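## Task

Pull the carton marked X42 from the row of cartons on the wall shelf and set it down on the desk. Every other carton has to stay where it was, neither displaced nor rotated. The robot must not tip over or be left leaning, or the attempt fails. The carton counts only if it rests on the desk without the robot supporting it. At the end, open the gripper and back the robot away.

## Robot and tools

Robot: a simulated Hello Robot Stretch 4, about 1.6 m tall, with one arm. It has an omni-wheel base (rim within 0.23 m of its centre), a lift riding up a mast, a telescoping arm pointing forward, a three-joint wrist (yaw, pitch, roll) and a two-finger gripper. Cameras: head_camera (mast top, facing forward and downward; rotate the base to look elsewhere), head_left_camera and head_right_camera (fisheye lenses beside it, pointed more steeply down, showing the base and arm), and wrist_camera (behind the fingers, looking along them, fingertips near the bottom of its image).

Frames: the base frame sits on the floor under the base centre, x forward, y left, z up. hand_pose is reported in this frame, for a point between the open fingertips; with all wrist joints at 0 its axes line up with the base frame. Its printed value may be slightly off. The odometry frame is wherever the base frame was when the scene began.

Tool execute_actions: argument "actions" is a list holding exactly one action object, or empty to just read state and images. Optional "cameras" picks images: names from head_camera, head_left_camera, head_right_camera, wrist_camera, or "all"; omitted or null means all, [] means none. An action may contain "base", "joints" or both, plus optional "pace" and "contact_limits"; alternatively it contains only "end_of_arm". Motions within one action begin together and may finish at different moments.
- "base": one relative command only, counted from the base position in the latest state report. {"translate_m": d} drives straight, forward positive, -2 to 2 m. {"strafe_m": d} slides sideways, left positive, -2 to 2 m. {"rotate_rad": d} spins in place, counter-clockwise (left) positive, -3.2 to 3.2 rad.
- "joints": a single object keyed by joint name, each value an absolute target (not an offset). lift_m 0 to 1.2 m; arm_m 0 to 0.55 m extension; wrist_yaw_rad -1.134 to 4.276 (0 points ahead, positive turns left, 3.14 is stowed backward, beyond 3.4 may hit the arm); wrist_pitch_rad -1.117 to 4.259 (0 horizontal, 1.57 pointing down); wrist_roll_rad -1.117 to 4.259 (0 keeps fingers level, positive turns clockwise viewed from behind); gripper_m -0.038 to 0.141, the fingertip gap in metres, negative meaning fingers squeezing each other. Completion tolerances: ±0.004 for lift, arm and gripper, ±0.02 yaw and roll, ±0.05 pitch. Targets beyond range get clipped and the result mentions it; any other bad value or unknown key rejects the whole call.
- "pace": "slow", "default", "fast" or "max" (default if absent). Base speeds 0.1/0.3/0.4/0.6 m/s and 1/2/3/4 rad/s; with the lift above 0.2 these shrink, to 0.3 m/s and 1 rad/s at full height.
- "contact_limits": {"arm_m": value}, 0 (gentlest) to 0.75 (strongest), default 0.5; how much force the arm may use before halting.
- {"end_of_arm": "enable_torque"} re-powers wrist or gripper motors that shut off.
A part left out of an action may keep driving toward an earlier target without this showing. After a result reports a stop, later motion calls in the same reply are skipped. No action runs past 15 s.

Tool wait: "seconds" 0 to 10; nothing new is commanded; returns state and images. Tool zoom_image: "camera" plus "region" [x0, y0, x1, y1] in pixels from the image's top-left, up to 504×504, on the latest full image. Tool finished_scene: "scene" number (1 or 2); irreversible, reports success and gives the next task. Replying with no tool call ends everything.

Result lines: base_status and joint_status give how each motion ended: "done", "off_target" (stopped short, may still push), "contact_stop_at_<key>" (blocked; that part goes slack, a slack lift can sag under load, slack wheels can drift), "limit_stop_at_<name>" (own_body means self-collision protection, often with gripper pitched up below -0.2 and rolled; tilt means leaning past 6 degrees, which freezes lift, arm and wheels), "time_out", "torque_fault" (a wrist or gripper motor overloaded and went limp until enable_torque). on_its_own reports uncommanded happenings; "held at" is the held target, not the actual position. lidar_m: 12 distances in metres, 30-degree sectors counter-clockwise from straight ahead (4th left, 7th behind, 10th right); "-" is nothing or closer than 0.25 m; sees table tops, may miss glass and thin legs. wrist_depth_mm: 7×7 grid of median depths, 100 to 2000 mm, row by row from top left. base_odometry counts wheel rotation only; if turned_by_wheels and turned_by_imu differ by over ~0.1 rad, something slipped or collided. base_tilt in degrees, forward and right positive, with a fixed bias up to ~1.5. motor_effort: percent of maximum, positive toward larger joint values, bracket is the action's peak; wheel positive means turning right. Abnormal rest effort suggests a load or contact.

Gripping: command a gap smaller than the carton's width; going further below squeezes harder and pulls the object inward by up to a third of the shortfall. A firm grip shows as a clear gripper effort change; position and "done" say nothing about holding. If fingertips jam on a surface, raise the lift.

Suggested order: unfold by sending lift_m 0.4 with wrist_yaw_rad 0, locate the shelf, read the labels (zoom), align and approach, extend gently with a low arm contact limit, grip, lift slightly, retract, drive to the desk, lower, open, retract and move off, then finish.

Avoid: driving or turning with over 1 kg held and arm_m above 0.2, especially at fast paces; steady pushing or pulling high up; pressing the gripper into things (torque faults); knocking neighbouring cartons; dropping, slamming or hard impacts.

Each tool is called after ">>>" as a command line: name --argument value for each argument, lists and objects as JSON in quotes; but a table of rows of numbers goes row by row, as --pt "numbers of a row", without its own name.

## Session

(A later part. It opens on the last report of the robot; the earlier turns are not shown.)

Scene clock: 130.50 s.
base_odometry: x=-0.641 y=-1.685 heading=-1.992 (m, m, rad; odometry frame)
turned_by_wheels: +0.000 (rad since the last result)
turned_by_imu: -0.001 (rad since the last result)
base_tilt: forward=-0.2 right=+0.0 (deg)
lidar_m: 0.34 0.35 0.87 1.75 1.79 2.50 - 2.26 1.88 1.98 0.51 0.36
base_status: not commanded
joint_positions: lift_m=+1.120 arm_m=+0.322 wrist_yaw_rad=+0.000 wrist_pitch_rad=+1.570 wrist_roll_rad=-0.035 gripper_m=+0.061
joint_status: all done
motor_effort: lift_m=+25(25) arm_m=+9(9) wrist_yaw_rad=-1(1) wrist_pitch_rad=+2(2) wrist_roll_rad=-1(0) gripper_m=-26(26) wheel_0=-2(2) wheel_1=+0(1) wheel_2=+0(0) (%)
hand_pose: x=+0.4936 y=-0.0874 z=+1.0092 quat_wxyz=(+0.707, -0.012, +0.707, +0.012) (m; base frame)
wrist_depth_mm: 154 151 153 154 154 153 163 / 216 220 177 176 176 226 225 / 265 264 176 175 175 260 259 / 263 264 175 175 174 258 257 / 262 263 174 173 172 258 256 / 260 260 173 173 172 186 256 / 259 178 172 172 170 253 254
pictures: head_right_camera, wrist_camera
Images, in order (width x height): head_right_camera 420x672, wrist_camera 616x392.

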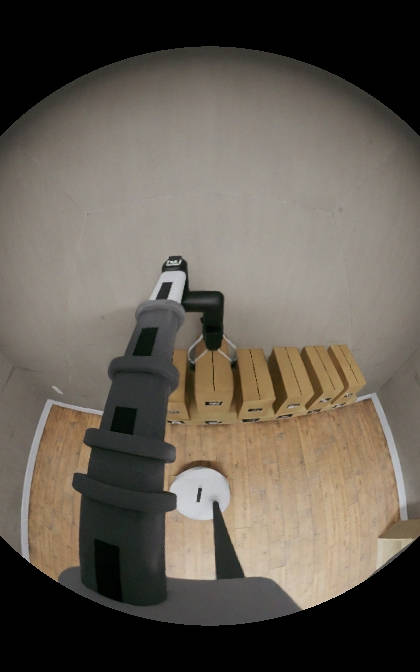

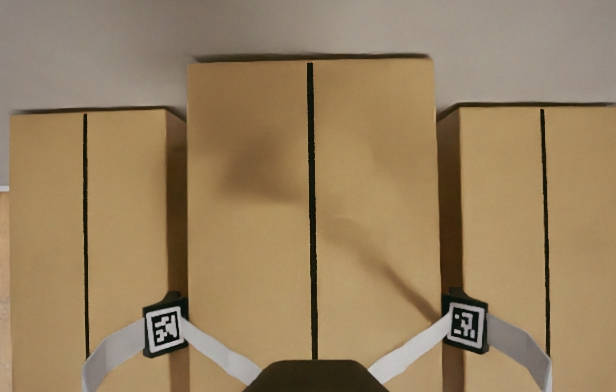

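>>> execute_actions --actions '[{"base": {"translate_m": -2.0}, "joints": {"arm_m": 0.12}, "pace": "fast"}]'

Scene clock: 151.70 s.
base_odometry: x=+0.178 y=+0.139 heading=-1.993 (m, m, rad; odometry frame)
turned_by_wheels: -0.001 (rad since the last result)
turned_by_imu: +0.007 (rad since the last result)
base_tilt: forward=-0.2 right=+0.0 (deg)
lidar_m: 0.25 2.49 1.83 1.76 1.84 1.38 1.32 1.43 2.03 1.54 1.61 0.39
base_status: done
joint_positions: lift_m=+1.120 arm_m=+0.122 wrist_yaw_rad=+0.000 wrist_pitch_rad=+1.570 wrist_roll_rad=-0.035 gripper_m=+0.061
joint_status: all done
motor_effort: lift_m=+24(25) arm_m=-9(10) wrist_yaw_rad=-1(1) wrist_pitch_rad=+1(3) wrist_roll_rad=-1(1) gripper_m=-26(27) wheel_0=-4(11) wheel_1=-3(8) wheel_2=+0(11) (%)
hand_pose: x=+0.2927 y=-0.0874 z=+1.0093 quat_wxyz=(+0.707, -0.012, +0.707, +0.012) (m; base frame)
wrist_depth_mm: 1255 1255 1255 1255 1255 1255 1229 / 1255 1255 177 176 176 1229 1205 / 1281 1281 176 175 174 1229 1229 / 1281 1255 175 174 174 1205 1229 / 1229 1255 174 174 173 1229 1229 / 1229 1229 174 173 172 186 1205 / 1229 177 172 172 170 1205 1205
pictures: head_camera, head_left_camera, head_right_camera, wrist_camera
Images, in order (width x height): head_camera 420x560, head_left_camera 420x672, head_right_camera 420x672, wrist_camera 616x392.

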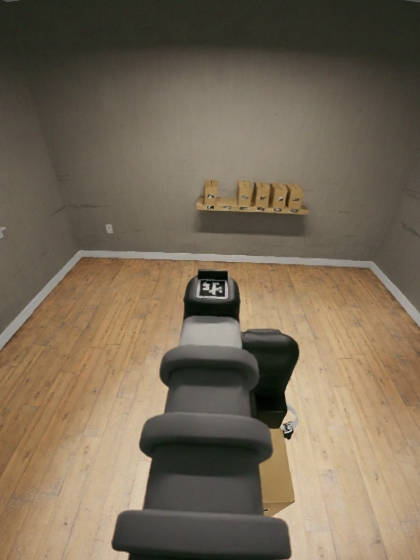

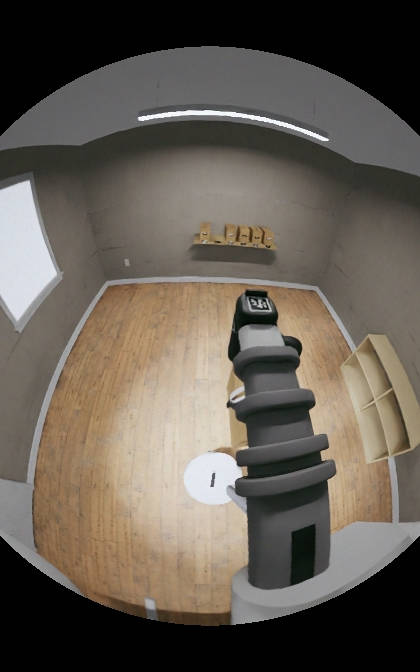

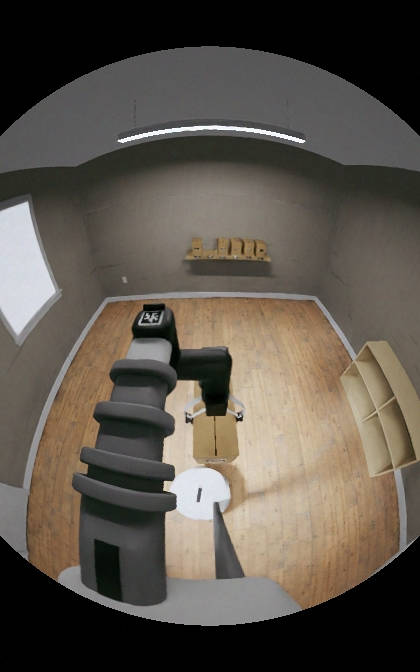

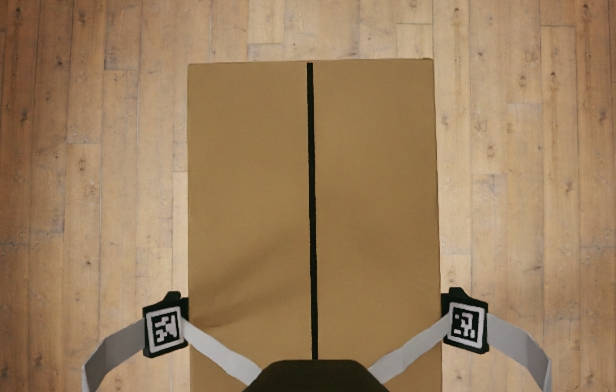

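The carton is out and still held firmly. Now I'll turn toward the desk, about 1.32 m behind me.

>>> execute_actions --actions '[{"base": {"rotate_rad": 3.13}}]'

Scene clock: 156.47 s.
base_odometry: x=+0.178 y=+0.139 heading=+1.136 (m, m, rad; odometry frame)
turned_by_wheels: +3.129 (rad since the last result)
turned_by_imu: +3.147 (rad since the last result)
base_tilt: forward=-0.2 right=-0.1 (deg)
lidar_m: 0.25 1.41 2.06 1.55 1.61 2.46 2.60 2.57 1.84 1.76 1.82 0.37
base_status: done
joint_positions: lift_m=+1.120 arm_m=+0.122 wrist_yaw_rad=+0.000 wrist_pitch_rad=+1.570 wrist_roll_rad=-0.035 gripper_m=+0.061
joint_status: not commanded
motor_effort: lift_m=+22(24) arm_m=-9(9) wrist_yaw_rad=-1(1) wrist_pitch_rad=+3(2) wrist_roll_rad=-2(1) gripper_m=-27(26) wheel_0=-5(13) wheel_1=-4(9) wheel_2=-3(7) (%)
hand_pose: x=+0.2927 y=-0.0874 z=+1.0094 quat_wxyz=(+0.707, -0.012, +0.707, +0.012) (m; base frame)
wrist_depth_mm: 1255 1281 1255 1281 1255 1229 1255 / 1281 1281 177 176 176 1255 1229 / 1281 1255 176 175 175 1229 1205 / 1255 1229 175 174 174 1229 1229 / 1281 1255 174 173 172 1229 1205 / 1229 1229 173 172 172 186 1205 / 1255 177 172 172 171 1229 1205
pictures: head_camera, head_left_camera, head_right_camera, wrist_camera
Images, in order (width x height): head_camera 420x560, head_left_camera 420x672, head_right_camera 420x672, wrist_camera 616x392.

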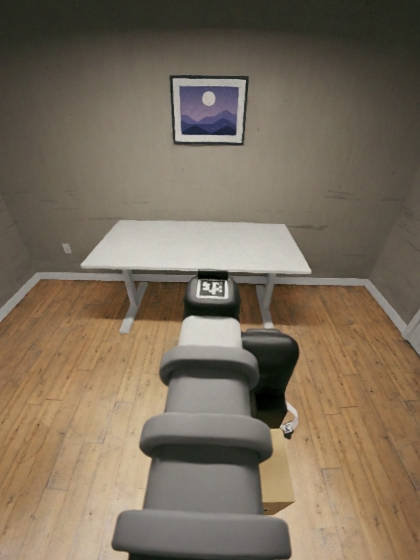

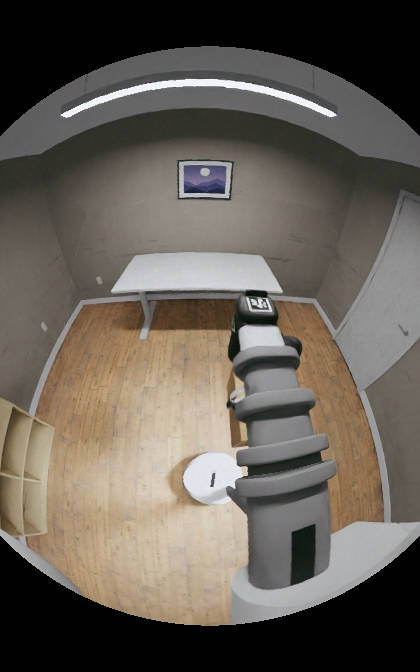

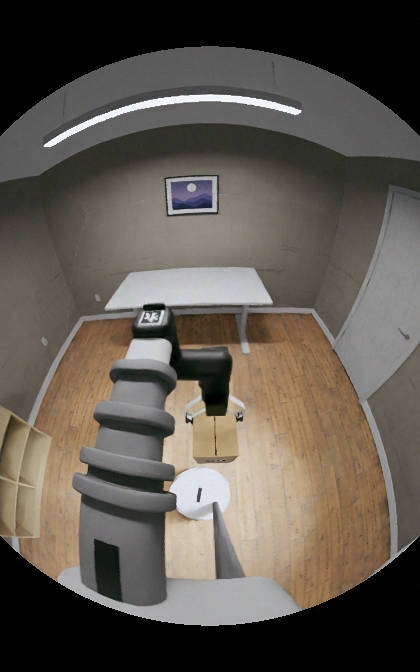

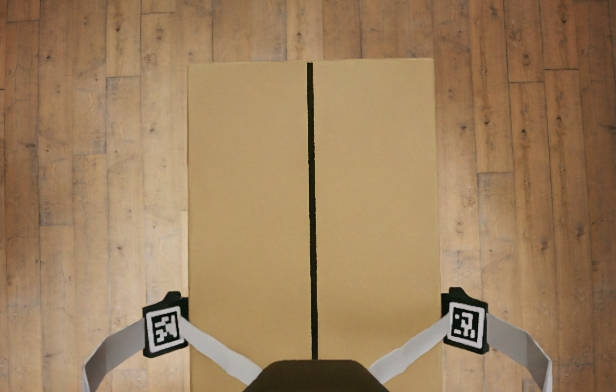

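>>> execute_actions --actions '[{"base": {"translate_m": 0.95}, "joints": {"arm_m": 0.45, "lift_m": 1.08}, "pace": "fast"}]'

Scene clock: 166.00 s.
base_odometry: x=+0.578 y=+1.001 heading=+1.137 (m, m, rad; odometry frame)
turned_by_wheels: +0.000 (rad since the last result)
turned_by_imu: -0.007 (rad since the last result)
base_tilt: forward=-0.2 right=+0.0 (deg)
lidar_m: 0.38 0.42 0.57 1.98 1.73 2.21 3.59 2.53 1.83 1.70 0.58 0.42
base_status: done
joint_positions: lift_m=+1.080 arm_m=+0.448 wrist_yaw_rad=+0.000 wrist_pitch_rad=+1.570 wrist_roll_rad=-0.035 gripper_m=+0.061
joint_status: all done
motor_effort: lift_m=+15(22) arm_m=+9(10) wrist_yaw_rad=-1(0) wrist_pitch_rad=+2(1) wrist_roll_rad=-2(2) gripper_m=-27(26) wheel_0=+3(8) wheel_1=+2(7) wheel_2=+1(15) (%)
hand_pose: x=+0.6196 y=-0.0874 z=+0.9701 quat_wxyz=(+0.707, -0.012, +0.707, +0.012) (m; base frame)
wrist_depth_mm: 488 488 480 477 480 473 473 / 484 484 177 176 176 473 469 / 480 480 176 175 174 473 469 / 477 477 175 175 174 469 466 / 477 473 174 174 173 466 466 / 473 469 173 173 172 186 459 / 473 178 172 172 171 462 455
pictures: head_camera, head_left_camera, head_right_camera, wrist_camera
Images, in order (width x height): head_camera 420x560, head_left_camera 420x672, head_right_camera 420x672, wrist_camera 616x392.

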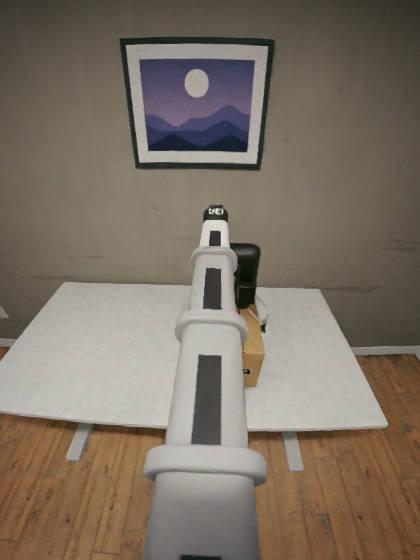

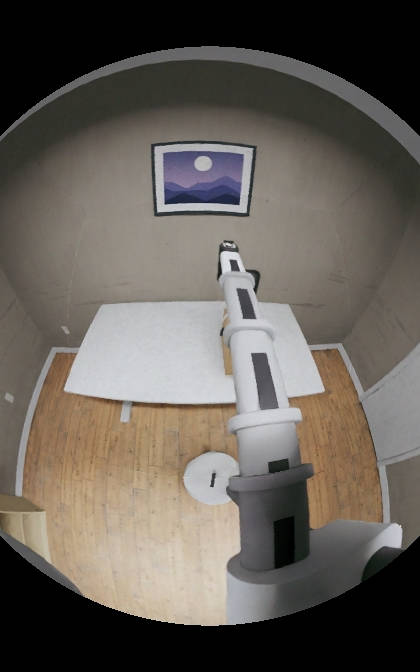

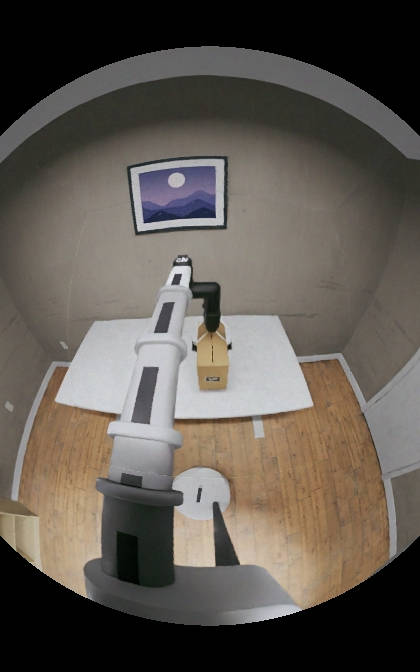

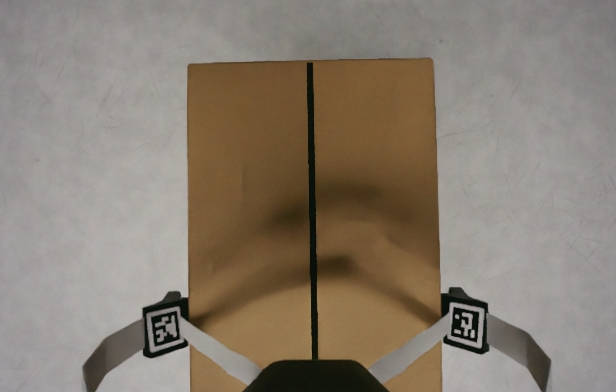

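>>> execute_actions --actions '[{"joints": {"lift_m": 0.972}}]' --cameras '["wrist_camera", "head_camera", "head_right_camera"]'

Scene clock: 172.87 s.
base_odometry: x=+0.578 y=+1.001 heading=+1.137 (m, m, rad; odometry frame)
turned_by_wheels: +0.000 (rad since the last result)
turned_by_imu: -0.002 (rad since the last result)
base_tilt: forward=-0.2 right=+0.0 (deg)
lidar_m: 0.38 0.42 0.56 1.98 1.73 2.22 3.63 2.53 1.83 1.71 0.57 0.43
base_status: not commanded
joint_positions: lift_m=+0.972 arm_m=+0.448 wrist_yaw_rad=+0.000 wrist_pitch_rad=+1.570 wrist_roll_rad=-0.035 gripper_m=+0.061
joint_status: all done
motor_effort: lift_m=+15(15) arm_m=+9(9) wrist_yaw_rad=-1(1) wrist_pitch_rad=+2(2) wrist_roll_rad=-2(1) gripper_m=-26(26) wheel_0=+3(3) wheel_1=+2(2) wheel_2=+1(1) (%)
hand_pose: x=+0.6197 y=-0.0874 z=+0.8621 quat_wxyz=(+0.707, -0.012, +0.707, +0.012) (m; base frame)
wrist_depth_mm: 375 370 370 368 368 364 364 / 370 370 177 176 176 362 364 / 368 368 176 175 175 362 362 / 370 364 175 175 174 362 359 / 366 366 174 173 173 359 357 / 366 366 173 173 172 186 355 / 364 177 172 171 171 355 357
pictures: head_camera, head_right_camera, wrist_camera
Images, in order (width x height): head_camera 420x560, head_right_camera 420x672, wrist_camera 616x392.

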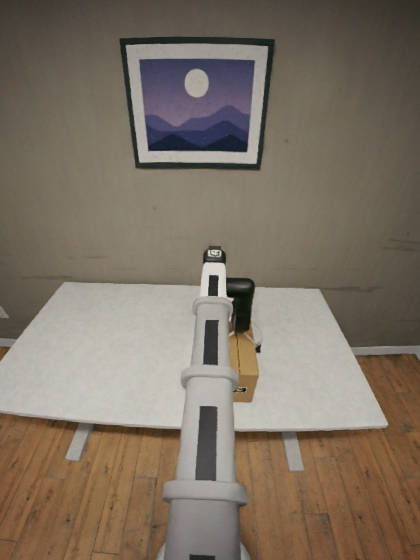

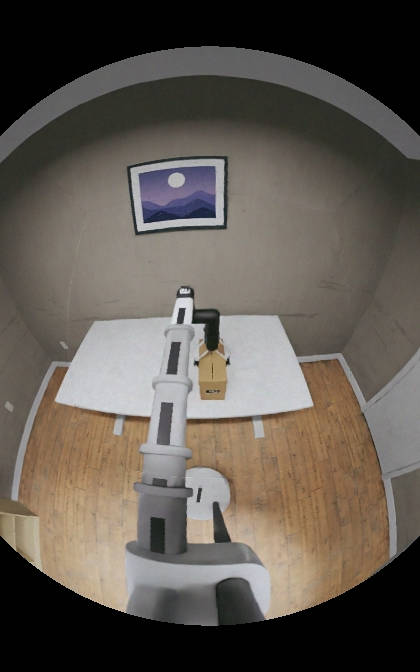

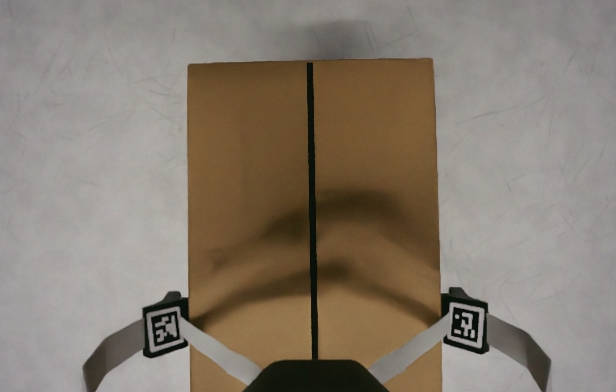

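>>> execute_actions --actions '[{"joints": {"gripper_m": 0.138}, "pace": "slow"}]' --cameras '["wrist_camera", "head_right_camera"]'

Scene clock: 178.00 s.
base_odometry: x=+0.578 y=+1.001 heading=+1.137 (m, m, rad; odometry frame)
turned_by_wheels: +0.000 (rad since the last result)
turned_by_imu: -0.002 (rad since the last result)
base_tilt: forward=-0.2 right=-0.1 (deg)
lidar_m: 0.39 0.40 0.56 1.98 1.73 2.23 3.63 2.54 1.83 1.70 0.58 0.42
base_status: not commanded
joint_positions: lift_m=+0.972 arm_m=+0.448 wrist_yaw_rad=+0.000 wrist_pitch_rad=+1.570 wrist_roll_rad=-0.035 gripper_m=+0.138
joint_status: all done
motor_effort: lift_m=+15(14) arm_m=+9(9) wrist_yaw_rad=-1(0) wrist_pitch_rad=+2(7) wrist_roll_rad=-1(2) gripper_m=+0(27) wheel_0=+3(3) wheel_1=+2(2) wheel_2=+1(1) (%)
hand_pose: x=+0.6195 y=-0.0874 z=+0.8621 quat_wxyz=(+0.707, -0.012, +0.707, +0.012) (m; base frame)
wrist_depth_mm: 377 373 373 370 370 366 368 / 373 373 187 187 186 364 364 / 370 370 186 186 185 366 364 / 370 368 186 185 185 362 362 / 366 368 185 184 183 362 359 / 364 364 183 182 182 208 357 / 364 364 182 148 181 357 357
pictures: head_right_camera, wrist_camera
Images, in order (width x height): head_right_camera 420x672, wrist_camera 616x392.

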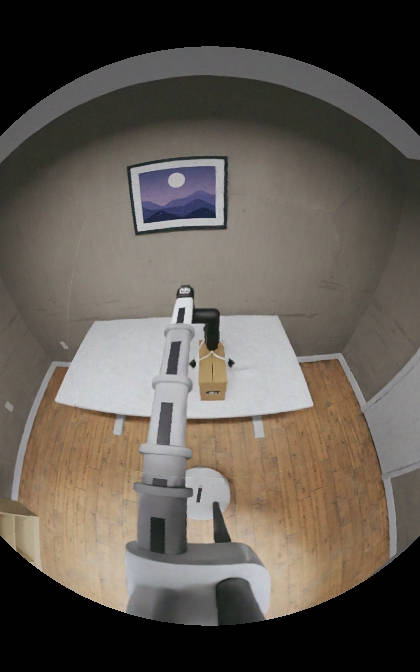

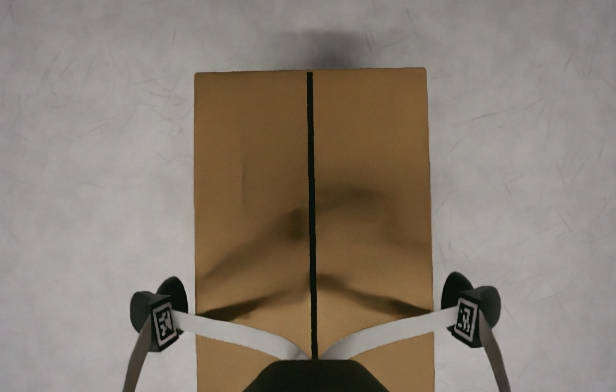

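>>> execute_actions --actions '[{"joints": {"lift_m": 1.07}, "pace": "fast"}]' --cameras '[]'

>>> execute_actions --actions '[{"base": {"translate_m": -0.2}, "joints": {"arm_m": 0.05}, "pace": "fast"}]'

Scene clock: 180.80 s.
base_odometry: x=+0.578 y=+1.001 heading=+1.137 (m, m, rad; odometry frame)
turned_by_wheels: +0.000 (rad since the last result)
turned_by_imu: -0.001 (rad since the last result)
base_tilt: forward=-0.2 right=+0.0 (deg)
lidar_m: 0.39 0.41 0.54 1.98 1.73 2.23 3.65 2.54 1.83 1.69 0.58 0.42
base_status: not commanded
joint_positions: lift_m=+1.070 arm_m=+0.448 wrist_yaw_rad=+0.000 wrist_pitch_rad=+1.570 wrist_roll_rad=-0.035 gripper_m=+0.138
joint_status: all done
motor_effort: lift_m=+24(24) arm_m=+9(9) wrist_yaw_rad=+0(0) wrist_pitch_rad=+2(5) wrist_roll_rad=+0(0) gripper_m=+0(2) wheel_0=+3(3) wheel_1=+2(3) wheel_2=+1(1) (%)
hand_pose: x=+0.6196 y=-0.0874 z=+0.9593 quat_wxyz=(+0.707, -0.012, +0.707, +0.012) (m; base frame)
wrist_depth_mm: 477 473 473 466 466 466 462 / 473 473 469 466 462 462 462 / 469 469 466 282 462 459 459 / 469 466 466 281 455 455 455 / 462 462 462 279 455 452 452 / 466 459 279 278 278 213 452 / 462 459 455 144 449 452 449
pictures: none
No camera images: the call's "cameras" was empty. Leave "cameras" out to get every camera's image.

Scene clock: 182.77 s.
base_odometry: x=+0.494 y=+0.820 heading=+1.136 (m, m, rad; odometry frame)
turned_by_wheels: -0.001 (rad since the last result)
turned_by_imu: +0.000 (rad since the last result)
base_tilt: forward=-0.2 right=+0.0 (deg)
lidar_m: 0.58 0.63 0.85 1.98 1.66 2.22 3.39 2.54 1.84 1.70 1.79 0.63
base_status: done
joint_positions: lift_m=+1.070 arm_m=+0.052 wrist_yaw_rad=+0.000 wrist_pitch_rad=+1.570 wrist_roll_rad=-0.035 gripper_m=+0.138
joint_status: all done
motor_effort: lift_m=+24(24) arm_m=-9(11) wrist_yaw_rad=+0(1) wrist_pitch_rad=+1(1) wrist_roll_rad=+0(0) gripper_m=+0(1) wheel_0=-4(6) wheel_1=-4(9) wheel_2=+0(13) (%)
hand_pose: x=+0.2226 y=-0.0874 z=+0.9593 quat_wxyz=(+0.707, -0.012, +0.707, +0.012) (m; base frame)
wrist_depth_mm: 1229 1205 1205 1205 1205 1182 1182 / 1229 1229 1229 1182 1182 1205 1182 / 1205 1205 1205 1205 1205 1182 1160 / 1205 1182 1205 1182 1205 1182 1182 / 1182 1182 1182 976 1182 1182 1160 / 1182 1182 960 976 1160 213 1182 / 1182 1160 1160 144 1160 1160 1160
pictures: head_camera, head_left_camera, head_right_camera, wrist_camera
Images, in order (width x height): head_camera 420x560, head_left_camera 420x672, head_right_camera 420x672, wrist_camera 616x392.

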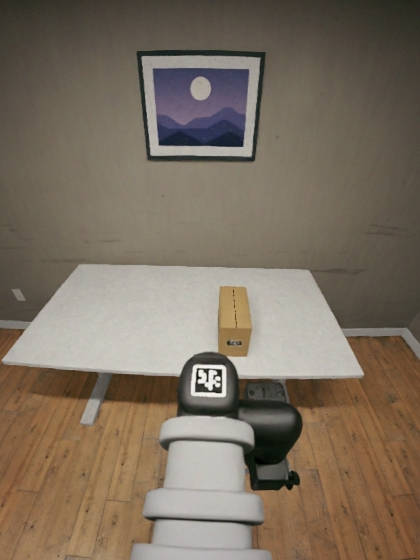

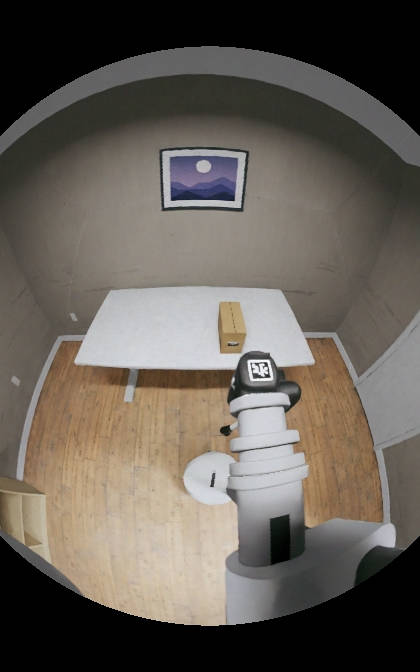

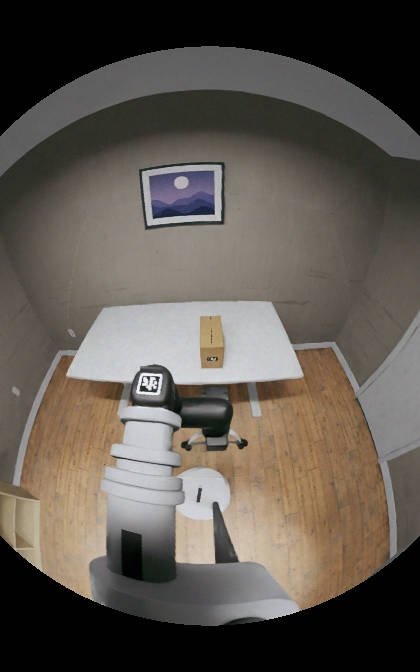

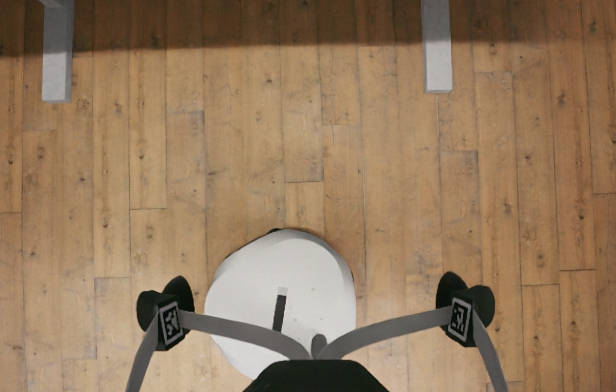

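The carton is standing upright on the desk and the robot has moved clear.

>>> finished_scene --scene 1

The scene is finished: the task was done.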